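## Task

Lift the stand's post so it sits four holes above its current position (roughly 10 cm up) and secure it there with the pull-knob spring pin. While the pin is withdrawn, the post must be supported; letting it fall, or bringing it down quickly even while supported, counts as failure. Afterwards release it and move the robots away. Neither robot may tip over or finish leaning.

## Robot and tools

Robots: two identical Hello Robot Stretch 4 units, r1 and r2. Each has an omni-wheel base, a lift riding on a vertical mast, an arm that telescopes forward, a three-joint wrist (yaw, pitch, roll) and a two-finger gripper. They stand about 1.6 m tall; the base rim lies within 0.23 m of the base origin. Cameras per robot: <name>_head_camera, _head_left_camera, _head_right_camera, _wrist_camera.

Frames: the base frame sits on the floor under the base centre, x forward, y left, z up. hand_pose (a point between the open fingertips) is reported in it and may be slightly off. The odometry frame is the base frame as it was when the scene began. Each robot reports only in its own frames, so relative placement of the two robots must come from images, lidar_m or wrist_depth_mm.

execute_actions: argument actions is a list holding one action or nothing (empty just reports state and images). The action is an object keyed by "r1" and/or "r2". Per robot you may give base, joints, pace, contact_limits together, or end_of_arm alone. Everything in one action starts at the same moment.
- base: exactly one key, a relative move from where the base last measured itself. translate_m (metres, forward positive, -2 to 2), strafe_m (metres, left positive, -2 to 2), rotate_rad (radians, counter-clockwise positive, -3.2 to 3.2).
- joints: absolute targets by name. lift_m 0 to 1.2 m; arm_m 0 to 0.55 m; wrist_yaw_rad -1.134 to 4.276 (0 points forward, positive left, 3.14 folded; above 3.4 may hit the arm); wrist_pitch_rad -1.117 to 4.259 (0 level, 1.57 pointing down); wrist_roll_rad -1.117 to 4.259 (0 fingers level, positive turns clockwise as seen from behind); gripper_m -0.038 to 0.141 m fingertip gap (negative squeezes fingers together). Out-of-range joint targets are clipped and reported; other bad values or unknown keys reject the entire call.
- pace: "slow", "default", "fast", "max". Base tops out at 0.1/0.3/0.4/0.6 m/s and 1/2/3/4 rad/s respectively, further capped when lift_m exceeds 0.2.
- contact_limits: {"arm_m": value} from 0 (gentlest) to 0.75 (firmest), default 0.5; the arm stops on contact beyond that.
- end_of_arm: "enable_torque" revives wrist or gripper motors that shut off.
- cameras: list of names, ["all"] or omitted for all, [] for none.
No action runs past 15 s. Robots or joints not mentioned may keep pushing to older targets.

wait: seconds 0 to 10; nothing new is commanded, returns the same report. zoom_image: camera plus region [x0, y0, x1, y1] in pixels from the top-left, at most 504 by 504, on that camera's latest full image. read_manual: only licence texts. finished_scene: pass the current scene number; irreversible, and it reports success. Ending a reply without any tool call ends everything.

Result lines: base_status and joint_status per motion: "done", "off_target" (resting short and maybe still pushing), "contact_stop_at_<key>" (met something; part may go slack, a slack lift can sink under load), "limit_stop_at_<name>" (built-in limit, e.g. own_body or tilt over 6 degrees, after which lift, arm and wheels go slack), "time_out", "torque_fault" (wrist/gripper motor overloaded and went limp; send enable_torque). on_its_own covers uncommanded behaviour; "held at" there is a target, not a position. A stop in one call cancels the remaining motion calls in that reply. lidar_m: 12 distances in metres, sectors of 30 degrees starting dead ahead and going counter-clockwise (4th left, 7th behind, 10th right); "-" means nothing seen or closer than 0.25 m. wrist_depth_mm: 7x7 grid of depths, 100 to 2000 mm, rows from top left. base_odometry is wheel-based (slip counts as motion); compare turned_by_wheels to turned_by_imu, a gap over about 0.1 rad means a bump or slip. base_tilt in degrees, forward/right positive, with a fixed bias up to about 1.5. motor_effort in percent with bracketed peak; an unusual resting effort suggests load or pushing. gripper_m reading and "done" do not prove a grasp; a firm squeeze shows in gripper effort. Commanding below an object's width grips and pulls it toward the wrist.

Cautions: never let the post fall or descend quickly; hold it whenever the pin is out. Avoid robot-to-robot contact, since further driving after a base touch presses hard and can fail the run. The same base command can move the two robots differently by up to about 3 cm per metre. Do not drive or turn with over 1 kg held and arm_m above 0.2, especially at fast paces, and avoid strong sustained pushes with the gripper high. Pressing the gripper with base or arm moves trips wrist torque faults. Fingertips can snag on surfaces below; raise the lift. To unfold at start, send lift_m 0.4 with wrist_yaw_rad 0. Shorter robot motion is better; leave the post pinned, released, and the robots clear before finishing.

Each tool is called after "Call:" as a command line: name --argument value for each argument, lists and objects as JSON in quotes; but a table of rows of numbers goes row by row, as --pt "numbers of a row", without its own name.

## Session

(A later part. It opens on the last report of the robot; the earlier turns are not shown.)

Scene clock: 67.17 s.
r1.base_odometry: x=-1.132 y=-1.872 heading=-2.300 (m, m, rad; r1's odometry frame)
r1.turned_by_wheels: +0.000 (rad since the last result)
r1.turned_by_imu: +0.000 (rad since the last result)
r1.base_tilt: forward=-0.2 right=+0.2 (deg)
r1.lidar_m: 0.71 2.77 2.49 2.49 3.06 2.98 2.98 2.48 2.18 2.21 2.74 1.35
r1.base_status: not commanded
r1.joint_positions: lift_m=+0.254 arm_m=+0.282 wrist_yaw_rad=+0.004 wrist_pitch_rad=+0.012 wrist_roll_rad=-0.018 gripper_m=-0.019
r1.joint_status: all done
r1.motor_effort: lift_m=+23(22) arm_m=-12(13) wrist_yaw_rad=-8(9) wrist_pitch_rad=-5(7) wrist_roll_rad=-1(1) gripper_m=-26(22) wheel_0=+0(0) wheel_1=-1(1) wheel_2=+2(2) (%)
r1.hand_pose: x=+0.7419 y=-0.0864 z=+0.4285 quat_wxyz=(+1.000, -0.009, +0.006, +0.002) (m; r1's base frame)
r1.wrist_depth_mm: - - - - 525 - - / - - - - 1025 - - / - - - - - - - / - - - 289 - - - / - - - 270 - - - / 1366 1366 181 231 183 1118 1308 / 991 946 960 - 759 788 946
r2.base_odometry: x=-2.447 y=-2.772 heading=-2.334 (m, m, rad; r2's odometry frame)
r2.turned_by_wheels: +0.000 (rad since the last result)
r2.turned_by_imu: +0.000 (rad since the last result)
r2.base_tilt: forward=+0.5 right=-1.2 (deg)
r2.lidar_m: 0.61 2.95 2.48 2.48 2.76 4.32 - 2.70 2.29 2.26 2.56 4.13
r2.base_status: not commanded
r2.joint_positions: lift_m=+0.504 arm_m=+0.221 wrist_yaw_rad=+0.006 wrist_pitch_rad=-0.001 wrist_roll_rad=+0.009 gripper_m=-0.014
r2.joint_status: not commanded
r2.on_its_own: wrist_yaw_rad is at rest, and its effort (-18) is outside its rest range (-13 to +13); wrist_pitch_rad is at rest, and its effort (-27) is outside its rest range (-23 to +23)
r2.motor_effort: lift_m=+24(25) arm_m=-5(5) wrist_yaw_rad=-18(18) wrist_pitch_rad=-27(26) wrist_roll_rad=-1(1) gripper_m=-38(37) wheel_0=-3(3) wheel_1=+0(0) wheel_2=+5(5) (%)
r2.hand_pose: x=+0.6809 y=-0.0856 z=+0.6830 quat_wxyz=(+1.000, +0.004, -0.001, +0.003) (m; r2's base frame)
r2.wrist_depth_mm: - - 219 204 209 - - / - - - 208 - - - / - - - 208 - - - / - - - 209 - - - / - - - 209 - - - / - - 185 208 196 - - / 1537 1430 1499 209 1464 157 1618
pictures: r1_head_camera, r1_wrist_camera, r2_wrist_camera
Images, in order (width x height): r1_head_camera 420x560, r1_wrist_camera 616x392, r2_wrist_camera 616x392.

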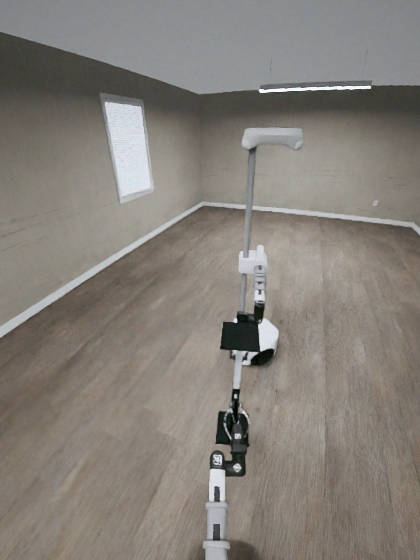

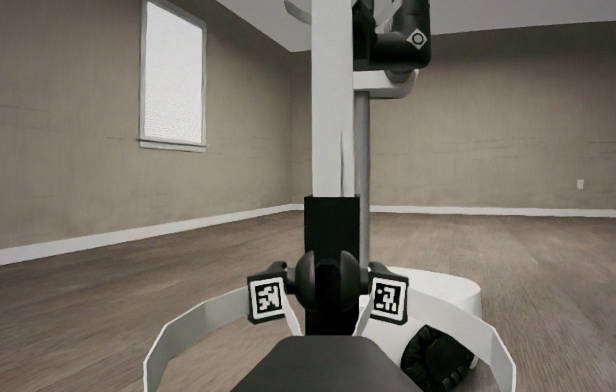

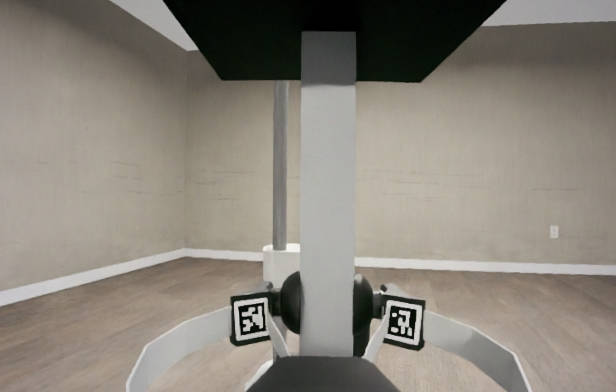

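Call:
execute_actions --actions '[{"r1":{"joints":{"gripper_m":0.03}},"r2":{"joints":{"lift_m":0.51,"gripper_m":-0.025},"pace":"slow"}}]' --cameras '[]'

Call:
execute_actions --actions '[{"r1":{"joints":{"arm_m":0.305}}}]' --cameras '[]'

Call:
execute_actions --actions '[{"r1":{"joints":{"gripper_m":-0.038}}}]' --cameras '["r1_wrist_camera"]'

Call:
execute_actions --actions '[{"r1":{"joints":{"arm_m":0.291},"pace":"slow"}}]' --cameras '["r1_head_camera","r1_wrist_camera"]'

Call:
zoom_image --camera "r1_head_camera" --region '[205,365,275,435]'

Call:
execute_actions --actions '[{"r2":{"joints":{"lift_m":0.517},"pace":"slow"}}]' --cameras '["r2_wrist_camera"]'

Scene clock: 80.87 s.
r1.base_odometry: x=-1.132 y=-1.872 heading=-2.301 (m, m, rad; r1's odometry frame)
r1.turned_by_wheels: +0.000 (rad since the last result)
r1.turned_by_imu: +0.000 (rad since the last result)
r1.base_tilt: forward=-0.3 right=+0.2 (deg)
r1.lidar_m: 0.71 2.76 2.48 2.50 3.05 2.99 2.98 2.51 2.19 2.23 2.73 1.35
r1.base_status: not commanded
r1.joint_positions: lift_m=+0.254 arm_m=+0.281 wrist_yaw_rad=+0.000 wrist_pitch_rad=+0.012 wrist_roll_rad=-0.018 gripper_m=+0.030
r1.joint_status: all done
r1.motor_effort: lift_m=+22(22) arm_m=-8(12) wrist_yaw_rad=+1(9) wrist_pitch_rad=-5(6) wrist_roll_rad=-1(1) gripper_m=-4(26) wheel_0=+0(0) wheel_1=-1(1) wheel_2=-1(2) (%)
r1.hand_pose: x=+0.7408 y=-0.0874 z=+0.4285 quat_wxyz=(+1.000, -0.009, +0.006, +0.000) (m; r1's base frame)
r1.wrist_depth_mm: - - - - 525 - - / - - - - 991 - - / - - - - - - - / - - - 279 - - - / - - - 272 - - - / 1366 1366 1205 273 190 1118 1281 / 991 931 960 - 750 798 946
r2.base_odometry: x=-2.447 y=-2.772 heading=-2.334 (m, m, rad; r2's odometry frame)
r2.turned_by_wheels: +0.000 (rad since the last result)
r2.turned_by_imu: +0.000 (rad since the last result)
r2.base_tilt: forward=+0.6 right=-1.3 (deg)
r2.lidar_m: 0.58 2.96 2.49 2.47 2.80 4.33 - 2.71 2.27 2.26 2.55 4.12
r2.base_status: not commanded
r2.joint_positions: lift_m=+0.509 arm_m=+0.221 wrist_yaw_rad=+0.008 wrist_pitch_rad=+0.002 wrist_roll_rad=+0.009 gripper_m=-0.024
r2.joint_status: all done
r2.on_its_own: wrist_yaw_rad is at rest, and its effort (-22) is outside its rest range (-13 to +13); wrist_pitch_rad is at rest, and its effort (-35) is outside its rest range (-23 to +23)
r2.motor_effort: lift_m=+25(26) arm_m=-5(5) wrist_yaw_rad=-22(21) wrist_pitch_rad=-35(35) wrist_roll_rad=-1(1) gripper_m=-40(39) wheel_0=-5(5) wheel_1=+0(1) wheel_2=+7(7) (%)
r2.hand_pose: x=+0.6810 y=-0.0852 z=+0.6870 quat_wxyz=(+1.000, +0.004, +0.001, +0.004) (m; r2's base frame)
r2.wrist_depth_mm: - - 210 202 208 - - / - - - 208 - - - / - - - 208 - - - / - - - 208 - - - / - - - 209 - - - / - - 183 209 196 - - / 1537 1430 1499 209 1499 152 1618
pictures: none
No camera images: the call's "cameras" was empty. Leave "cameras" out to get every camera's image.

Scene clock: 81.67 s.
r1.base_odometry: x=-1.132 y=-1.872 heading=-2.301 (m, m, rad; r1's odometry frame)
r1.turned_by_wheels: +0.000 (rad since the last result)
r1.turned_by_imu: +0.000 (rad since the last result)
r1.base_tilt: forward=-0.3 right=+0.4 (deg)
r1.lidar_m: 0.72 2.78 2.49 2.51 3.04 2.98 3.01 2.49 2.20 2.21 2.72 1.32
r1.base_status: not commanded
r1.joint_positions: lift_m=+0.254 arm_m=+0.303 wrist_yaw_rad=+0.000 wrist_pitch_rad=+0.012 wrist_roll_rad=-0.018 gripper_m=+0.030
r1.joint_status: all done
r1.motor_effort: lift_m=+22(23) arm_m=+9(8) wrist_yaw_rad=+1(1) wrist_pitch_rad=-6(6) wrist_roll_rad=-1(1) gripper_m=-4(6) wheel_0=+0(0) wheel_1=-1(1) wheel_2=-1(1) (%)
r1.hand_pose: x=+0.7628 y=-0.0874 z=+0.4285 quat_wxyz=(+1.000, -0.009, +0.006, +0.000) (m; r1's base frame)
r1.wrist_depth_mm: - - - - 517 - - / - - - - 1008 - - / - - - - - - - / - - - 266 - - - / - - - 251 - - - / 1336 1397 1138 251 190 1118 1308 / 991 946 960 - 741 759 960
r2.base_odometry: x=-2.447 y=-2.772 heading=-2.334 (m, m, rad; r2's odometry frame)
r2.turned_by_wheels: +0.000 (rad since the last result)
r2.turned_by_imu: +0.000 (rad since the last result)
r2.base_tilt: forward=+0.7 right=-1.1 (deg)
r2.lidar_m: 0.60 2.96 2.50 2.48 2.77 4.33 - 2.71 2.28 2.27 2.55 4.12
r2.base_status: not commanded
r2.joint_positions: lift_m=+0.509 arm_m=+0.221 wrist_yaw_rad=+0.008 wrist_pitch_rad=+0.002 wrist_roll_rad=+0.009 gripper_m=-0.024
r2.joint_status: not commanded
r2.on_its_own: wrist_yaw_rad is at rest, and its effort (-21) is outside its rest range (-13 to +13); wrist_pitch_rad is at rest, and its effort (-36) is outside its rest range (-23 to +23)
r2.motor_effort: lift_m=+26(25) arm_m=-5(5) wrist_yaw_rad=-21(21) wrist_pitch_rad=-36(36) wrist_roll_rad=-1(1) gripper_m=-41(41) wheel_0=-5(5) wheel_1=-1(0) wheel_2=+7(7) (%)
r2.hand_pose: x=+0.6810 y=-0.0852 z=+0.6870 quat_wxyz=(+1.000, +0.004, +0.001, +0.004) (m; r2's base frame)
r2.wrist_depth_mm: - - 209 202 208 - - / - - - 208 - - - / - - - 208 - - - / - - - 208 - - - / - - - 208 - - - / - - 184 208 196 - - / 1537 1397 1499 209 1025 152 1618
pictures: none
No camera images: the call's "cameras" was empty. Leave "cameras" out to get every camera's image.

Scene clock: 83.03 s.
r1.base_odometry: x=-1.133 y=-1.872 heading=-2.300 (m, m, rad; r1's odometry frame)
r1.turned_by_wheels: +0.000 (rad since the last result)
r1.turned_by_imu: +0.000 (rad since the last result)
r1.base_tilt: forward=-0.2 right=+0.3 (deg)
r1.lidar_m: 0.72 2.79 2.48 2.50 3.06 2.97 2.99 2.51 2.18 2.22 2.73 1.34
r1.base_status: not commanded
r1.joint_positions: lift_m=+0.254 arm_m=+0.305 wrist_yaw_rad=+0.005 wrist_pitch_rad=+0.013 wrist_roll_rad=-0.018 gripper_m=-0.037
r1.joint_status: all done
r1.motor_effort: lift_m=+23(23) arm_m=+3(9) wrist_yaw_rad=-13(13) wrist_pitch_rad=-7(6) wrist_roll_rad=-1(1) gripper_m=-31(29) wheel_0=-2(2) wheel_1=-1(1) wheel_2=+5(5) (%)
r1.hand_pose: x=+0.7643 y=-0.0859 z=+0.4284 quat_wxyz=(+1.000, -0.009, +0.006, +0.003) (m; r1's base frame)
r1.wrist_depth_mm: - - - - 504 - - / - - - - 991 - - / - - - - - - - / - - - - - - - / - - - 250 - - - / 1366 1366 180 208 183 854 1308 / 976 931 991 - 741 759 960
r2.base_odometry: x=-2.447 y=-2.772 heading=-2.334 (m, m, rad; r2's odometry frame)
r2.turned_by_wheels: +0.000 (rad since the last result)
r2.turned_by_imu: +0.000 (rad since the last result)
r2.base_tilt: forward=+0.5 right=-1.1 (deg)
r2.lidar_m: 0.59 2.98 2.47 2.49 2.79 4.32 - 2.72 2.29 2.26 2.55 4.12
r2.base_status: not commanded
r2.joint_positions: lift_m=+0.509 arm_m=+0.221 wrist_yaw_rad=+0.008 wrist_pitch_rad=+0.001 wrist_roll_rad=+0.009 gripper_m=-0.024
r2.joint_status: not commanded
r2.on_its_own: wrist_yaw_rad is at rest, and its effort (-23) is outside its rest range (-13 to +13); wrist_pitch_rad is at rest, and its effort (-33) is outside its rest range (-23 to +23)
r2.motor_effort: lift_m=+25(26) arm_m=-5(5) wrist_yaw_rad=-23(21) wrist_pitch_rad=-33(36) wrist_roll_rad=-1(1) gripper_m=-41(42) wheel_0=-5(5) wheel_1=-1(1) wheel_2=+7(7) (%)
r2.hand_pose: x=+0.6810 y=-0.0852 z=+0.6872 quat_wxyz=(+1.000, +0.004, +0.001, +0.004) (m; r2's base frame)
r2.wrist_depth_mm: - - 209 202 208 - - / - - - 208 - - - / - - - 207 - - - / - - - 208 - - - / - - - 208 - - - / - - 183 209 196 - - / 1537 1464 1537 208 1008 152 1618
pictures: r1_wrist_camera
Images, in order (width x height): r1_wrist_camera 616x392.

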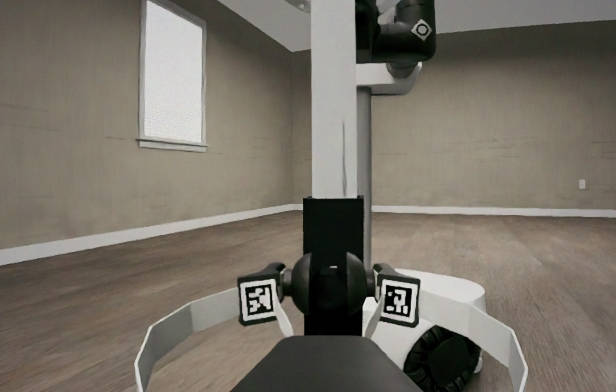

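Scene clock: 84.07 s.
r1.base_odometry: x=-1.133 y=-1.872 heading=-2.300 (m, m, rad; r1's odometry frame)
r1.turned_by_wheels: +0.000 (rad since the last result)
r1.turned_by_imu: +0.000 (rad since the last result)
r1.base_tilt: forward=-0.3 right=+0.3 (deg)
r1.lidar_m: 0.72 2.77 2.49 2.49 3.05 2.97 3.00 2.49 2.19 2.21 2.73 1.34
r1.base_status: not commanded
r1.joint_positions: lift_m=+0.254 arm_m=+0.293 wrist_yaw_rad=+0.005 wrist_pitch_rad=+0.012 wrist_roll_rad=-0.018 gripper_m=-0.037
r1.joint_status: all done
r1.motor_effort: lift_m=+22(22) arm_m=-14(15) wrist_yaw_rad=-13(14) wrist_pitch_rad=-5(7) wrist_roll_rad=-1(1) gripper_m=-33(30) wheel_0=-2(2) wheel_1=-1(1) wheel_2=+5(5) (%)
r1.hand_pose: x=+0.7533 y=-0.0859 z=+0.4286 quat_wxyz=(+1.000, -0.009, +0.006, +0.003) (m; r1's base frame)
r1.wrist_depth_mm: - - - - 521 - - / - - - - 1008 - - / - - - - - - - / - - - - - - - / - - - 258 - - - / 1366 1366 180 220 182 946 1308 / 991 946 991 - 759 768 960
r2.base_odometry: x=-2.447 y=-2.772 heading=-2.334 (m, m, rad; r2's odometry frame)
r2.turned_by_wheels: +0.000 (rad since the last result)
r2.turned_by_imu: +0.000 (rad since the last result)
r2.base_tilt: forward=+0.6 right=-1.2 (deg)
r2.lidar_m: 0.59 2.96 2.49 2.47 2.79 4.33 - 2.74 2.29 2.28 2.56 4.12
r2.base_status: not commanded
r2.joint_positions: lift_m=+0.509 arm_m=+0.221 wrist_yaw_rad=+0.008 wrist_pitch_rad=+0.001 wrist_roll_rad=+0.009 gripper_m=-0.024
r2.joint_status: not commanded
r2.on_its_own: wrist_yaw_rad is at rest, and its effort (-19) is outside its rest range (-13 to +13); wrist_pitch_rad is at rest, and its effort (-33) is outside its rest range (-23 to +23)
r2.motor_effort: lift_m=+25(25) arm_m=-5(5) wrist_yaw_rad=-19(22) wrist_pitch_rad=-33(35) wrist_roll_rad=-1(1) gripper_m=-40(41) wheel_0=-5(5) wheel_1=-1(0) wheel_2=+7(7) (%)
r2.hand_pose: x=+0.6810 y=-0.0852 z=+0.6872 quat_wxyz=(+1.000, +0.004, +0.001, +0.004) (m; r2's base frame)
r2.wrist_depth_mm: - - 210 203 208 - - / - - - 207 - - - / - - - 208 - - - / - - - 208 - - - / - - - 209 - - - / - - 184 209 196 - - / 1576 1397 1537 209 1042 152 1618
pictures: r1_head_camera, r1_wrist_camera
Images, in order (width x height): r1_head_camera 420x560, r1_wrist_camera 616x392.

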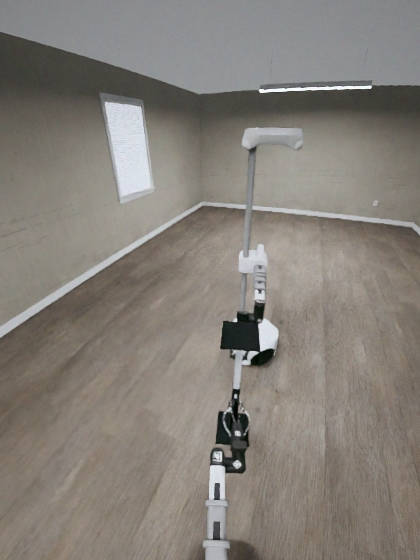

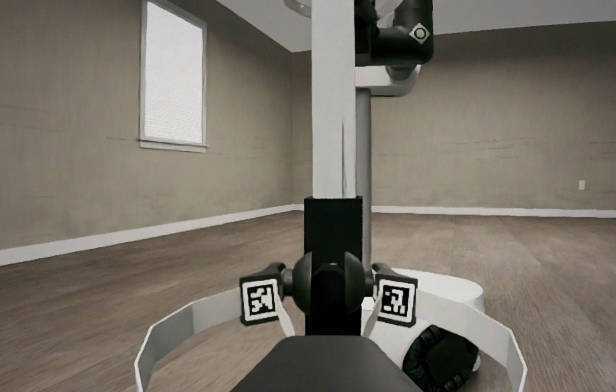

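Region (205, 365, 275, 435) of r1_head_camera's 420x560 image, scaled by 7.200, with more detail than that image has.

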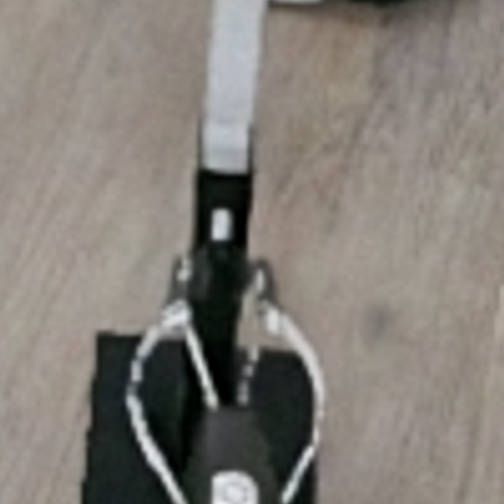

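Scene clock: 84.73 s.
r1.base_odometry: x=-1.133 y=-1.872 heading=-2.300 (m, m, rad; r1's odometry frame)
r1.turned_by_wheels: +0.000 (rad since the last result)
r1.turned_by_imu: +0.000 (rad since the last result)
r1.base_tilt: forward=-0.3 right=+0.4 (deg)
r1.lidar_m: 0.72 2.79 2.48 2.51 3.05 2.98 2.99 2.47 2.21 2.23 2.70 1.36
r1.base_status: not commanded
r1.joint_positions: lift_m=+0.254 arm_m=+0.293 wrist_yaw_rad=+0.005 wrist_pitch_rad=+0.012 wrist_roll_rad=-0.018 gripper_m=-0.037
r1.joint_status: not commanded
r1.motor_effort: lift_m=+23(22) arm_m=-14(14) wrist_yaw_rad=-13(13) wrist_pitch_rad=-5(5) wrist_roll_rad=-1(1) gripper_m=-33(31) wheel_0=-2(2) wheel_1=-1(1) wheel_2=+5(5) (%)
r1.hand_pose: x=+0.7533 y=-0.0859 z=+0.4286 quat_wxyz=(+1.000, -0.009, +0.006, +0.003) (m; r1's base frame)
r1.wrist_depth_mm: - - - - 525 - - / - - - - 1098 - - / - - - - - - - / - - - - - - - / - - - 260 - - - / 1366 1430 179 220 182 931 1308 / 991 931 976 - 741 778 960
r2.base_odometry: x=-2.447 y=-2.772 heading=-2.334 (m, m, rad; r2's odometry frame)
r2.turned_by_wheels: +0.000 (rad since the last result)
r2.turned_by_imu: +0.000 (rad since the last result)
r2.base_tilt: forward=+0.4 right=-1.2 (deg)
r2.lidar_m: 0.59 2.98 2.47 2.47 2.78 4.32 - 2.71 2.26 2.27 2.56 4.13
r2.base_status: not commanded
r2.joint_positions: lift_m=+0.516 arm_m=+0.221 wrist_yaw_rad=+0.008 wrist_pitch_rad=+0.001 wrist_roll_rad=+0.009 gripper_m=-0.024
r2.joint_status: all done
r2.on_its_own: wrist_yaw_rad is at rest, and its effort (-22) is outside its rest range (-13 to +13); wrist_pitch_rad is at rest, and its effort (-33) is outside its rest range (-23 to +23)
r2.motor_effort: lift_m=+25(26) arm_m=-5(5) wrist_yaw_rad=-22(19) wrist_pitch_rad=-33(34) wrist_roll_rad=-1(1) gripper_m=-38(40) wheel_0=-5(5) wheel_1=+0(0) wheel_2=+7(7) (%)
r2.hand_pose: x=+0.6810 y=-0.0852 z=+0.6942 quat_wxyz=(+1.000, +0.004, +0.001, +0.004) (m; r2's base frame)
r2.wrist_depth_mm: - - 209 202 208 - - / - - - 207 - - - / - - - 208 - - - / - - - 208 - - - / - - - 208 - - - / - - 184 208 196 - - / 1576 1430 1499 209 1025 151 1661
pictures: r2_wrist_camera
Images, in order (width x height): r2_wrist_camera 616x392.

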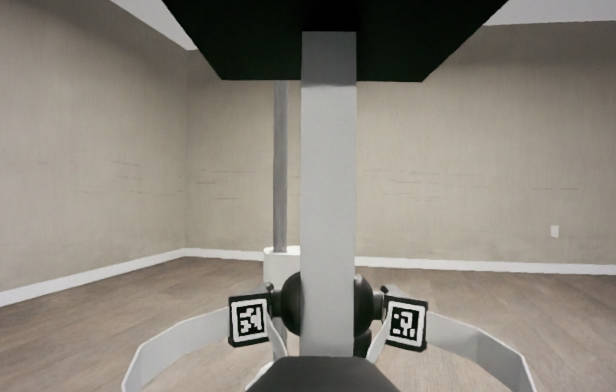

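Pin is out (the squeeze alone pulls it). Target about 0.608.

Call:
execute_actions --actions '[{"r2":{"joints":{"lift_m":0.6},"pace":"slow"}}]' --cameras '[]'

Call:
execute_actions --actions '[{"r1":{"joints":{"gripper_m":0.05}}}]' --cameras '[]'

Call:
execute_actions --actions '[{"r1":{"joints":{"arm_m":0.2}},"r2":{"joints":{"lift_m":0.609},"pace":"slow"}}]' --cameras '[]'

Call:
execute_actions --actions '[{"r2":{"joints":{"lift_m":0.614},"pace":"slow"}}]' --cameras '["r1_wrist_camera","r2_wrist_camera"]'

Call:
execute_actions --actions '[{"r1":{"joints":{"arm_m":0.1}},"r2":{"joints":{"lift_m":0.6},"pace":"slow"}}]' --cameras '["r1_wrist_camera"]'

Scene clock: 95.50 s.
r1.base_odometry: x=-1.133 y=-1.872 heading=-2.300 (m, m, rad; r1's odometry frame)
r1.turned_by_wheels: +0.000 (rad since the last result)
r1.turned_by_imu: +0.000 (rad since the last result)
r1.base_tilt: forward=-0.3 right=+0.4 (deg)
r1.lidar_m: 0.72 2.77 2.50 2.50 3.05 2.98 2.98 2.49 2.20 2.22 2.72 1.33
r1.base_status: not commanded
r1.joint_positions: lift_m=+0.254 arm_m=+0.293 wrist_yaw_rad=+0.005 wrist_pitch_rad=+0.012 wrist_roll_rad=-0.018 gripper_m=-0.037
r1.joint_status: not commanded
r1.motor_effort: lift_m=+23(23) arm_m=-14(14) wrist_yaw_rad=-13(13) wrist_pitch_rad=-5(5) wrist_roll_rad=-1(1) gripper_m=-31(31) wheel_0=-2(2) wheel_1=-1(1) wheel_2=+5(5) (%)
r1.hand_pose: x=+0.7533 y=-0.0859 z=+0.4286 quat_wxyz=(+1.000, -0.009, +0.006, +0.003) (m; r1's base frame)
r1.wrist_depth_mm: - - - - 976 - - / - - - - - - - / - - - - - - - / - - - - - - - / - - - 259 - - - / 1366 1397 180 219 182 931 1308 / 960 931 1008 - 750 788 960
r2.base_odometry: x=-2.447 y=-2.772 heading=-2.334 (m, m, rad; r2's odometry frame)
r2.turned_by_wheels: +0.000 (rad since the last result)
r2.turned_by_imu: +0.001 (rad since the last result)
r2.base_tilt: forward=+0.6 right=-1.3 (deg)
r2.lidar_m: 0.59 2.98 2.50 2.49 2.78 4.32 - 2.71 2.29 2.27 2.55 4.13
r2.base_status: not commanded
r2.joint_positions: lift_m=+0.599 arm_m=+0.221 wrist_yaw_rad=+0.007 wrist_pitch_rad=+0.001 wrist_roll_rad=+0.009 gripper_m=-0.024
r2.joint_status: all done
r2.on_its_own: wrist_yaw_rad is at rest, and its effort (-20) is outside its rest range (-13 to +13); wrist_pitch_rad is at rest, and its effort (-32) is outside its rest range (-23 to +23)
r2.motor_effort: lift_m=+25(26) arm_m=-5(5) wrist_yaw_rad=-20(20) wrist_pitch_rad=-32(34) wrist_roll_rad=+0(1) gripper_m=-40(40) wheel_0=-5(4) wheel_1=+0(0) wheel_2=+7(7) (%)
r2.hand_pose: x=+0.6810 y=-0.0853 z=+0.7772 quat_wxyz=(+1.000, +0.004, +0.001, +0.004) (m; r2's base frame)
r2.wrist_depth_mm: - - 209 202 208 - - / - - - 207 - - - / - - - 207 - - - / - - - 208 - - - / - - - 208 - - - / - - 184 208 196 - - / 1756 1618 1708 208 1618 152 1756
pictures: none
No camera images: the call's "cameras" was empty. Leave "cameras" out to get every camera's image.

Scene clock: 97.07 s.
r1.base_odometry: x=-1.132 y=-1.871 heading=-2.301 (m, m, rad; r1's odometry frame)
r1.turned_by_wheels: +0.000 (rad since the last result)
r1.turned_by_imu: +0.000 (rad since the last result)
r1.base_tilt: forward=-0.1 right=+0.4 (deg)
r1.lidar_m: 0.69 2.77 2.48 2.50 3.07 2.98 2.98 2.50 2.21 2.22 2.73 1.33
r1.base_status: not commanded
r1.joint_positions: lift_m=+0.254 arm_m=+0.292 wrist_yaw_rad=+0.000 wrist_pitch_rad=+0.012 wrist_roll_rad=-0.018 gripper_m=+0.050
r1.joint_status: all done
r1.motor_effort: lift_m=+22(22) arm_m=-5(14) wrist_yaw_rad=+1(13) wrist_pitch_rad=-7(5) wrist_roll_rad=-1(1) gripper_m=-8(29) wheel_0=+1(2) wheel_1=+0(1) wheel_2=-3(5) (%)
r1.hand_pose: x=+0.7513 y=-0.0874 z=+0.4285 quat_wxyz=(+1.000, -0.009, +0.006, +0.000) (m; r1's base frame)
r1.wrist_depth_mm: - - - - 931 - - / - - - - - - - / - - - - - - - / - - - 274 - - - / - - - 262 - - - / 1336 1366 199 263 212 1160 1308 / 976 960 960 - 741 788 960
r2.base_odometry: x=-2.447 y=-2.772 heading=-2.334 (m, m, rad; r2's odometry frame)
r2.turned_by_wheels: +0.000 (rad since the last result)
r2.turned_by_imu: +0.000 (rad since the last result)
r2.base_tilt: forward=+0.6 right=-1.2 (deg)
r2.lidar_m: 0.59 2.99 2.50 2.47 2.78 4.32 - 2.73 2.30 2.27 2.54 4.12
r2.base_status: not commanded
r2.joint_positions: lift_m=+0.599 arm_m=+0.221 wrist_yaw_rad=+0.007 wrist_pitch_rad=+0.001 wrist_roll_rad=+0.009 gripper_m=-0.024
r2.joint_status: not commanded
r2.on_its_own: wrist_yaw_rad is at rest, and its effort (-22) is outside its rest range (-13 to +13); wrist_pitch_rad is at rest, and its effort (-33) is outside its rest range (-23 to +23)
r2.motor_effort: lift_m=+25(25) arm_m=-5(5) wrist_yaw_rad=-22(20) wrist_pitch_rad=-33(34) wrist_roll_rad=-1(0) gripper_m=-39(42) wheel_0=-5(5) wheel_1=-1(0) wheel_2=+7(7) (%)
r2.hand_pose: x=+0.6810 y=-0.0853 z=+0.7772 quat_wxyz=(+1.000, +0.004, +0.001, +0.004) (m; r2's base frame)
r2.wrist_depth_mm: - - 210 203 208 - - / - - - 207 - - - / - - - 208 - - - / - - - 208 - - - / - - - 208 - - - / - - 184 208 196 - - / 1708 1618 1708 209 1708 152 1756
pictures: none
No camera images: the call's "cameras" was empty. Leave "cameras" out to get every camera's image.

Scene clock: 98.30 s.
r1.base_odometry: x=-1.132 y=-1.871 heading=-2.301 (m, m, rad; r1's odometry frame)
r1.turned_by_wheels: +0.000 (rad since the last result)
r1.turned_by_imu: +0.000 (rad since the last result)
r1.base_tilt: forward=-0.2 right=+0.4 (deg)
r1.lidar_m: 0.72 2.79 2.49 2.50 3.04 2.97 3.00 2.50 2.19 2.23 2.71 1.33
r1.base_status: not commanded
r1.joint_positions: lift_m=+0.254 arm_m=+0.202 wrist_yaw_rad=+0.000 wrist_pitch_rad=+0.012 wrist_roll_rad=-0.018 gripper_m=+0.050
r1.joint_status: all done
r1.motor_effort: lift_m=+22(22) arm_m=-8(7) wrist_yaw_rad=+2(1) wrist_pitch_rad=-6(5) wrist_roll_rad=-1(1) gripper_m=-4(5) wheel_0=+1(1) wheel_1=+0(0) wheel_2=-2(3) (%)
r1.hand_pose: x=+0.6609 y=-0.0874 z=+0.4285 quat_wxyz=(+1.000, -0.009, +0.006, +0.000) (m; r1's base frame)
r1.wrist_depth_mm: - - - - 1042 - - / - - - - - - - / - - - - - - - / - - - 373 - - - / - - - 353 - - - / 1336 1366 200 355 211 1205 1366 / 960 946 960 - 854 878 960
r2.base_odometry: x=-2.447 y=-2.772 heading=-2.334 (m, m, rad; r2's odometry frame)
r2.turned_by_wheels: +0.000 (rad since the last result)
r2.turned_by_imu: -0.004 (rad since the last result)
r2.base_tilt: forward=+0.7 right=-1.2 (deg)
r2.lidar_m: 0.59 2.98 2.48 2.47 2.77 4.31 - 2.72 2.27 2.27 2.54 0.61
r2.base_status: not commanded
r2.joint_positions: lift_m=+0.608 arm_m=+0.221 wrist_yaw_rad=+0.008 wrist_pitch_rad=+0.005 wrist_roll_rad=+0.009 gripper_m=-0.024
r2.joint_status: all done
r2.on_its_own: wrist_yaw_rad is at rest, and its effort (-22) is outside its rest range (-13 to +13); wrist_pitch_rad is at rest, and its effort (-46) is outside its rest range (-23 to +23)
r2.motor_effort: lift_m=+27(26) arm_m=-5(5) wrist_yaw_rad=-22(23) wrist_pitch_rad=-46(48) wrist_roll_rad=-1(1) gripper_m=-38(39) wheel_0=-5(5) wheel_1=-1(1) wheel_2=+7(7) (%)
r2.hand_pose: x=+0.6810 y=-0.0851 z=+0.7850 quat_wxyz=(+1.000, +0.004, +0.003, +0.004) (m; r2's base frame)
r2.wrist_depth_mm: - - 209 202 207 - - / - - - 207 - - - / - - - 208 - - - / - - - 208 - - - / - - - 208 - - - / - - 184 208 194 - - / 1708 1661 1708 209 1708 152 1756
pictures: none
No camera images: the call's "cameras" was empty. Leave "cameras" out to get every camera's image.

Scene clock: 98.90 s.
r1.base_odometry: x=-1.132 y=-1.871 heading=-2.301 (m, m, rad; r1's odometry frame)
r1.turned_by_wheels: +0.000 (rad since the last result)
r1.turned_by_imu: +0.000 (rad since the last result)
r1.base_tilt: forward=-0.2 right=+0.3 (deg)
r1.lidar_m: 0.71 2.76 2.49 2.49 3.04 2.98 2.99 2.48 2.20 2.21 2.73 1.36
r1.base_status: not commanded
r1.joint_positions: lift_m=+0.254 arm_m=+0.202 wrist_yaw_rad=+0.000 wrist_pitch_rad=+0.012 wrist_roll_rad=-0.018 gripper_m=+0.050
r1.joint_status: not commanded
r1.motor_effort: lift_m=+22(22) arm_m=-8(8) wrist_yaw_rad=+2(2) wrist_pitch_rad=-6(6) wrist_roll_rad=-1(1) gripper_m=-7(4) wheel_0=+1(1) wheel_1=+0(0) wheel_2=-3(3) (%)
r1.hand_pose: x=+0.6609 y=-0.0874 z=+0.4285 quat_wxyz=(+1.000, -0.009, +0.006, +0.000) (m; r1's base frame)
r1.wrist_depth_mm: - - - - 1042 - - / - - - - - - - / - - - - - - - / - - - 375 - - - / - - - 355 - - - / 1336 1308 199 357 212 1229 1281 / 976 946 946 - 854 878 960
r2.base_odometry: x=-2.447 y=-2.772 heading=-2.334 (m, m, rad; r2's odometry frame)
r2.turned_by_wheels: +0.000 (rad since the last result)
r2.turned_by_imu: +0.000 (rad since the last result)
r2.base_tilt: forward=+0.6 right=-1.2 (deg)
r2.lidar_m: 0.59 2.96 2.48 2.48 2.78 4.31 - 2.72 2.30 2.28 2.54 4.12
r2.base_status: not commanded
r2.joint_positions: lift_m=+0.613 arm_m=+0.221 wrist_yaw_rad=+0.008 wrist_pitch_rad=+0.005 wrist_roll_rad=+0.009 gripper_m=-0.024
r2.joint_status: all done
r2.on_its_own: wrist_yaw_rad is at rest, and its effort (-20) is outside its rest range (-13 to +13); wrist_pitch_rad is at rest, and its effort (-43) is outside its rest range (-23 to +23)
r2.motor_effort: lift_m=+26(28) arm_m=-5(5) wrist_yaw_rad=-20(21) wrist_pitch_rad=-43(47) wrist_roll_rad=-1(1) gripper_m=-41(37) wheel_0=-5(5) wheel_1=-1(2) wheel_2=+7(7) (%)
r2.hand_pose: x=+0.6810 y=-0.0851 z=+0.7901 quat_wxyz=(+1.000, +0.004, +0.002, +0.004) (m; r2's base frame)
r2.wrist_depth_mm: - - 209 202 208 - - / - - - 206 - - - / - - - 207 - - - / - - - 208 - - - / - - - 208 - - - / - - 183 208 194 - - / 1756 1618 1661 209 1708 151 1756
pictures: r1_wrist_camera, r2_wrist_camera
Images, in order (width x height): r1_wrist_camera 616x392, r2_wrist_camera 616x392.

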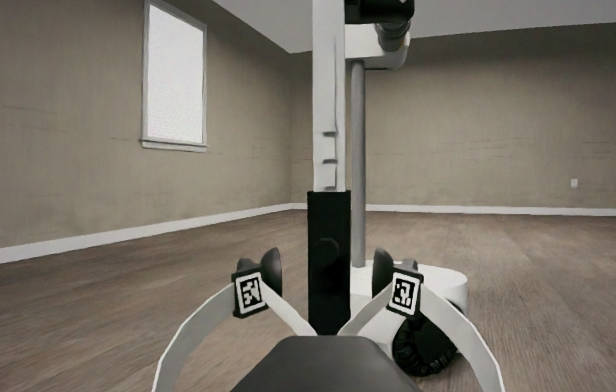

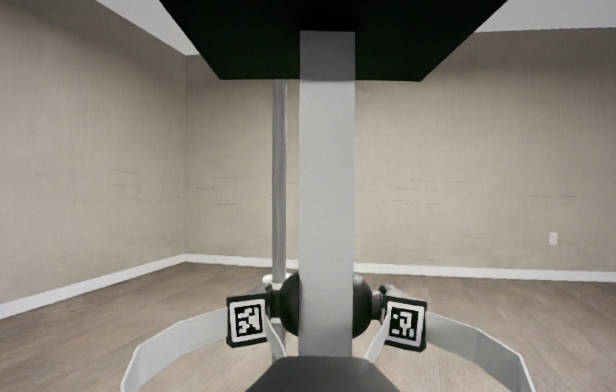

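Scene clock: 100.20 s.
r1.base_odometry: x=-1.132 y=-1.871 heading=-2.301 (m, m, rad; r1's odometry frame)
r1.turned_by_wheels: +0.000 (rad since the last result)
r1.turned_by_imu: +0.000 (rad since the last result)
r1.base_tilt: forward=-0.2 right=+0.2 (deg)
r1.lidar_m: 0.71 2.75 2.48 2.51 3.05 2.96 2.99 2.51 2.19 2.22 2.72 1.34
r1.base_status: not commanded
r1.joint_positions: lift_m=+0.254 arm_m=+0.102 wrist_yaw_rad=+0.000 wrist_pitch_rad=+0.012 wrist_roll_rad=-0.018 gripper_m=+0.050
r1.joint_status: all done
r1.motor_effort: lift_m=+22(22) arm_m=-9(10) wrist_yaw_rad=+1(1) wrist_pitch_rad=-7(6) wrist_roll_rad=-1(1) gripper_m=-3(6) wheel_0=+1(1) wheel_1=+0(0) wheel_2=-2(3) (%)
r1.hand_pose: x=+0.5609 y=-0.0874 z=+0.4284 quat_wxyz=(+1.000, -0.009, +0.006, +0.000) (m; r1's base frame)
r1.wrist_depth_mm: - - - - 1078 - - / - - - - - - - / - - - - - - - / - - - - - - - / - - - 492 1229 - - / 1366 1366 199 496 211 1336 1308 / 991 946 946 - 946 917 931
r2.base_odometry: x=-2.447 y=-2.772 heading=-2.334 (m, m, rad; r2's odometry frame)
r2.turned_by_wheels: +0.000 (rad since the last result)
r2.turned_by_imu: +0.000 (rad since the last result)
r2.base_tilt: forward=+0.4 right=-1.0 (deg)
r2.lidar_m: 0.59 2.96 2.49 2.47 2.76 4.34 - 2.72 2.29 2.27 2.55 0.65
r2.base_status: not commanded
r2.joint_positions: lift_m=+0.600 arm_m=+0.221 wrist_yaw_rad=+0.007 wrist_pitch_rad=-0.009 wrist_roll_rad=+0.009 gripper_m=-0.024
r2.joint_status: all done
r2.on_its_own: wrist_yaw_rad is at rest, and its effort (-20) is outside its rest range (-13 to +13)
r2.motor_effort: lift_m=+13(27) arm_m=-5(5) wrist_yaw_rad=-20(22) wrist_pitch_rad=-6(43) wrist_roll_rad=+0(1) gripper_m=-37(39) wheel_0=-5(5) wheel_1=-1(2) wheel_2=+7(7) (%)
r2.hand_pose: x=+0.6809 y=-0.0854 z=+0.7811 quat_wxyz=(+1.000, +0.004, -0.004, +0.004) (m; r2's base frame)
r2.wrist_depth_mm: - - 212 205 209 - - / - - - 210 - - - / - - - 210 - - - / - - - 208 - - - / - - - 209 - - - / - - 183 208 195 - - / 1808 1661 1756 208 1808 151 1863
pictures: r1_wrist_camera
Images, in order (width x height): r1_wrist_camera 616x392.

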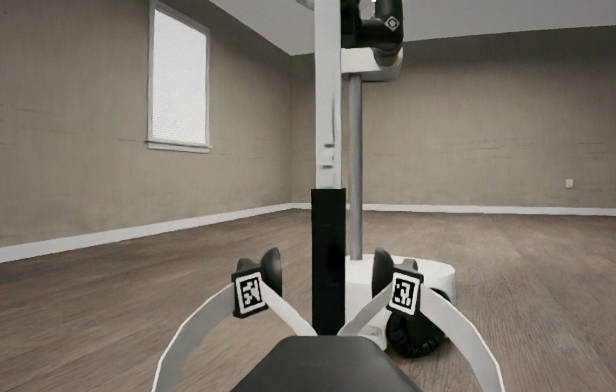

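Call:
execute_actions --actions '[{"r2":{"joints":{"lift_m":0.609},"pace":"slow"}}]' --cameras '[]'

Call:
execute_actions --actions '[{"r2":{"joints":{"lift_m":0.596},"pace":"slow"}}]' --cameras '["r1_head_camera"]'

Call:
zoom_image --camera "r1_head_camera" --region '[205,365,275,435]'

Scene clock: 107.37 s.
r1.base_odometry: x=-1.132 y=-1.871 heading=-2.301 (m, m, rad; r1's odometry frame)
r1.turned_by_wheels: +0.000 (rad since the last result)
r1.turned_by_imu: +0.000 (rad since the last result)
r1.base_tilt: forward=-0.2 right=+0.1 (deg)
r1.lidar_m: 0.71 2.76 2.48 2.50 3.04 2.98 3.00 2.50 2.21 2.23 2.75 1.35
r1.base_status: not commanded
r1.joint_positions: lift_m=+0.254 arm_m=+0.102 wrist_yaw_rad=+0.000 wrist_pitch_rad=+0.012 wrist_roll_rad=-0.018 gripper_m=+0.050
r1.joint_status: not commanded
r1.motor_effort: lift_m=+22(22) arm_m=-8(8) wrist_yaw_rad=+2(2) wrist_pitch_rad=-7(7) wrist_roll_rad=-1(1) gripper_m=-4(1) wheel_0=+1(1) wheel_1=+0(0) wheel_2=-3(3) (%)
r1.hand_pose: x=+0.5609 y=-0.0874 z=+0.4284 quat_wxyz=(+1.000, -0.009, +0.006, +0.000) (m; r1's base frame)
r1.wrist_depth_mm: - - - - 1098 - - / - - - - - - - / - - - - - - - / - - - - - - - / - - - 492 1229 - - / 1336 1397 199 492 211 1308 1336 / 976 960 976 - 946 904 946
r2.base_odometry: x=-2.447 y=-2.772 heading=-2.334 (m, m, rad; r2's odometry frame)
r2.turned_by_wheels: +0.000 (rad since the last result)
r2.turned_by_imu: +0.000 (rad since the last result)
r2.base_tilt: forward=+0.6 right=-1.1 (deg)
r2.lidar_m: 0.59 2.97 2.50 2.48 2.79 4.33 - 2.71 2.29 2.27 2.54 0.62
r2.base_status: not commanded
r2.joint_positions: lift_m=+0.608 arm_m=+0.221 wrist_yaw_rad=+0.007 wrist_pitch_rad=+0.001 wrist_roll_rad=+0.009 gripper_m=-0.024
r2.joint_status: all done
r2.on_its_own: wrist_yaw_rad is at rest, and its effort (-22) is outside its rest range (-13 to +13); wrist_pitch_rad is at rest, and its effort (-32) is outside its rest range (-23 to +23)
r2.motor_effort: lift_m=+25(24) arm_m=-5(5) wrist_yaw_rad=-22(21) wrist_pitch_rad=-32(33) wrist_roll_rad=-1(1) gripper_m=-38(38) wheel_0=-5(5) wheel_1=-1(1) wheel_2=+7(7) (%)
r2.hand_pose: x=+0.6810 y=-0.0853 z=+0.7863 quat_wxyz=(+1.000, +0.004, +0.001, +0.004) (m; r2's base frame)
r2.wrist_depth_mm: - - 211 203 208 - - / - - - 208 - - - / - - - 208 - - - / - - - 208 - - - / - - - 209 - - - / - - 184 208 196 - - / 1708 1618 1708 208 1708 152 1808
pictures: none
No camera images: the call's "cameras" was empty. Leave "cameras" out to get every camera's image.

Scene clock: 108.17 s.
r1.base_odometry: x=-1.132 y=-1.871 heading=-2.301 (m, m, rad; r1's odometry frame)
r1.turned_by_wheels: +0.000 (rad since the last result)
r1.turned_by_imu: +0.000 (rad since the last result)
r1.base_tilt: forward=-0.3 right=+0.3 (deg)
r1.lidar_m: 0.71 2.76 2.49 2.48 3.06 2.97 2.99 2.48 2.20 2.23 2.72 1.36
r1.base_status: not commanded
r1.joint_positions: lift_m=+0.254 arm_m=+0.102 wrist_yaw_rad=+0.000 wrist_pitch_rad=+0.012 wrist_roll_rad=-0.018 gripper_m=+0.050
r1.joint_status: not commanded
r1.motor_effort: lift_m=+22(22) arm_m=-8(8) wrist_yaw_rad=+2(2) wrist_pitch_rad=-6(5) wrist_roll_rad=-1(1) gripper_m=-3(5) wheel_0=+1(1) wheel_1=+0(0) wheel_2=-2(3) (%)
r1.hand_pose: x=+0.5609 y=-0.0874 z=+0.4284 quat_wxyz=(+1.000, -0.009, +0.006, +0.000) (m; r1's base frame)
r1.wrist_depth_mm: - - - - 1118 - - / - - - - - - - / - - - - - - - / - - - - - - - / - - - 496 1255 - - / 1308 1308 200 492 211 1366 1366 / 960 976 960 - 946 904 976
r2.base_odometry: x=-2.447 y=-2.772 heading=-2.334 (m, m, rad; r2's odometry frame)
r2.turned_by_wheels: +0.000 (rad since the last result)
r2.turned_by_imu: +0.000 (rad since the last result)
r2.base_tilt: forward=+0.6 right=-1.2 (deg)
r2.lidar_m: 0.59 2.98 2.49 2.47 2.79 4.34 - 2.72 2.28 2.27 2.56 0.65
r2.base_status: not commanded
r2.joint_positions: lift_m=+0.597 arm_m=+0.221 wrist_yaw_rad=+0.007 wrist_pitch_rad=-0.013 wrist_roll_rad=+0.009 gripper_m=-0.024
r2.joint_status: all done
r2.on_its_own: wrist_yaw_rad is at rest, and its effort (-19) is outside its rest range (-13 to +13)
r2.motor_effort: lift_m=+11(23) arm_m=-5(5) wrist_yaw_rad=-19(19) wrist_pitch_rad=+9(32) wrist_roll_rad=-1(0) gripper_m=-36(36) wheel_0=-5(5) wheel_1=-1(1) wheel_2=+7(7) (%)
r2.hand_pose: x=+0.6809 y=-0.0855 z=+0.7786 quat_wxyz=(+1.000, +0.004, -0.007, +0.003) (m; r2's base frame)
r2.wrist_depth_mm: - - 220 205 210 - - / - - - 210 304 - - / - - - 210 - - - / - - - 208 - - - / - - - 209 - - - / - - 182 208 195 - - / 1808 1708 1808 208 1808 151 -
pictures: r1_head_camera
Images, in order (width x height): r1_head_camera 420x560.

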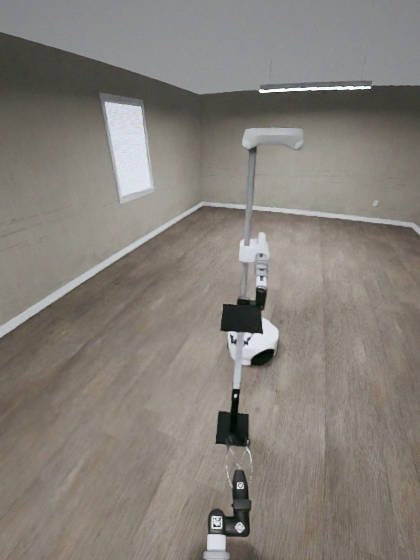

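Region (205, 365, 275, 435) of r1_head_camera's 420x560 image, scaled by 7.200, with more detail than that image has.

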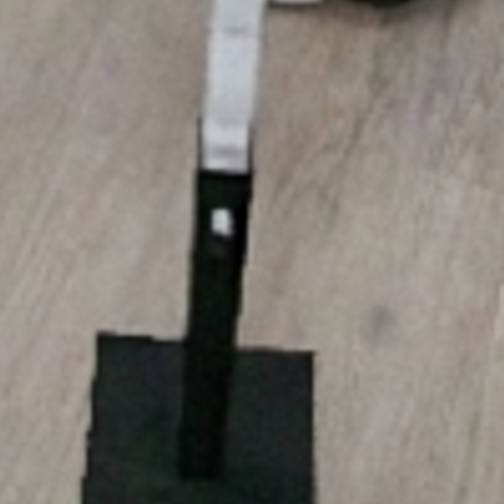

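Locked.

Call:
execute_actions --actions '[{"r2":{"joints":{"gripper_m":0.07}},"r1":{"joints":{"arm_m":0}}}]' --cameras '[]'

Call:
execute_actions --actions '[{"r2":{"joints":{"arm_m":0},"base":{"translate_m":-0.3},"pace":"fast"},"r1":{"base":{"translate_m":-0.2}}}]' --cameras '[]'

Call:
finished_scene --scene 1

Scene clock: 119.57 s.
r1.base_odometry: x=-1.132 y=-1.871 heading=-2.301 (m, m, rad; r1's odometry frame)
r1.turned_by_wheels: +0.000 (rad since the last result)
r1.turned_by_imu: +0.000 (rad since the last result)
r1.base_tilt: forward=-0.3 right=+0.4 (deg)
r1.lidar_m: 0.70 2.76 2.47 2.50 3.05 2.97 2.99 2.49 2.21 2.24 2.71 1.31
r1.base_status: not commanded
r1.joint_positions: lift_m=+0.254 arm_m=+0.003 wrist_yaw_rad=+0.000 wrist_pitch_rad=+0.012 wrist_roll_rad=-0.018 gripper_m=+0.050
r1.joint_status: all done
joint sent to its limit — the command would take r1.arm_m past its lower limit, so that joint was sent only as far as its limit.
r1.motor_effort: lift_m=+22(22) arm_m=-8(10) wrist_yaw_rad=+2(2) wrist_pitch_rad=-7(7) wrist_roll_rad=-1(1) gripper_m=-5(5) wheel_0=+1(1) wheel_1=+0(0) wheel_2=-2(2) (%)
r1.hand_pose: x=+0.4624 y=-0.0874 z=+0.4284 quat_wxyz=(+1.000, -0.009, +0.006, +0.000) (m; r1's base frame)
r1.wrist_depth_mm: - - - - - - - / - - - - - - - / - - - - - - - / - - - - - - - / - - - 1921 1308 - - / 1336 1397 200 1078 211 1366 1336 / 991 960 960 - 946 904 931
r2.base_odometry: x=-2.447 y=-2.772 heading=-2.334 (m, m, rad; r2's odometry frame)
r2.turned_by_wheels: +0.000 (rad since the last result)
r2.turned_by_imu: +0.000 (rad since the last result)
r2.base_tilt: forward=+0.6 right=-1.2 (deg)
r2.lidar_m: 0.58 2.98 2.47 2.48 2.78 4.33 - 2.72 2.28 2.26 2.57 0.66
r2.base_status: not commanded
r2.joint_positions: lift_m=+0.596 arm_m=+0.220 wrist_yaw_rad=+0.000 wrist_pitch_rad=-0.008 wrist_roll_rad=+0.009 gripper_m=+0.070
r2.joint_status: all done
r2.motor_effort: lift_m=+13(13) arm_m=-1(5) wrist_yaw_rad=-2(18) wrist_pitch_rad=-4(13) wrist_roll_rad=-1(1) gripper_m=-2(37) wheel_0=-3(5) wheel_1=-1(2) wheel_2=+0(7) (%)
r2.hand_pose: x=+0.6796 y=-0.0874 z=+0.7770 quat_wxyz=(+1.000, +0.004, -0.004, +0.000) (m; r2's base frame)
r2.wrist_depth_mm: - - 231 213 221 - - / - - - 213 - - - / - - - 213 - - - / - - - 213 - - - / - - - 213 - - - / - - 196 212 210 - - / 1756 1756 1808 153 1808 1708 1863
pictures: none
No camera images: the call's "cameras" was empty. Leave "cameras" out to get every camera's image.

Scene clock: 121.63 s.
r1.base_odometry: x=-0.999 y=-1.722 heading=-2.301 (m, m, rad; r1's odometry frame)
r1.turned_by_wheels: +0.000 (rad since the last result)
r1.turned_by_imu: +0.000 (rad since the last result)
r1.base_tilt: forward=-0.3 right=+0.2 (deg)
r1.lidar_m: 0.91 2.86 2.56 2.55 3.09 2.78 2.79 2.39 2.12 2.15 2.63 1.89
r1.base_status: done
r1.joint_positions: lift_m=+0.254 arm_m=+0.003 wrist_yaw_rad=+0.000 wrist_pitch_rad=+0.012 wrist_roll_rad=-0.018 gripper_m=+0.050
r1.joint_status: not commanded
r1.motor_effort: lift_m=+22(22) arm_m=-9(8) wrist_yaw_rad=+2(2) wrist_pitch_rad=-7(6) wrist_roll_rad=-1(1) gripper_m=-4(9) wheel_0=-1(4) wheel_1=+0(3) wheel_2=-1(0) (%)
r1.hand_pose: x=+0.4624 y=-0.0874 z=+0.4284 quat_wxyz=(+1.000, -0.009, +0.006, +0.000) (m; r1's base frame)
r1.wrist_depth_mm: - - - - - - - / - - - - - - - / - - - - - - - / - - - - - - - / - - - 1983 1661 - - / 1366 1397 200 1182 212 1336 1336 / 976 976 976 - 931 904 960
r2.base_odometry: x=-2.239 y=-2.556 heading=-2.334 (m, m, rad; r2's odometry frame)
r2.turned_by_wheels: +0.000 (rad since the last result)
r2.turned_by_imu: +0.001 (rad since the last result)
r2.base_tilt: forward=+0.4 right=-1.2 (deg)
r2.lidar_m: 0.89 3.06 2.55 2.53 2.82 4.01 4.03 2.66 2.22 2.22 2.50 3.99
r2.base_status: done
r2.joint_positions: lift_m=+0.596 arm_m=+0.002 wrist_yaw_rad=+0.000 wrist_pitch_rad=-0.008 wrist_roll_rad=+0.009 gripper_m=+0.070
r2.joint_status: all done
r2.motor_effort: lift_m=+14(14) arm_m=-5(7) wrist_yaw_rad=+3(0) wrist_pitch_rad=-7(7) wrist_roll_rad=+0(1) gripper_m=-3(3) wheel_0=+0(9) wheel_1=+0(8) wheel_2=+0(15) (%)
r2.hand_pose: x=+0.4613 y=-0.0875 z=+0.7768 quat_wxyz=(+1.000, +0.004, -0.004, +0.000) (m; r2's base frame)
r2.wrist_depth_mm: - - - - - - - / - - - - - - - / - - - - - - - / - - - - - - - / - - - - - - - / - - 196 - 209 - - / 1756 1808 1863 153 1863 1708 1808
pictures: none
No camera images: the call's "cameras" was empty. Leave "cameras" out to get every camera's image.

The scene is finished: the task was done.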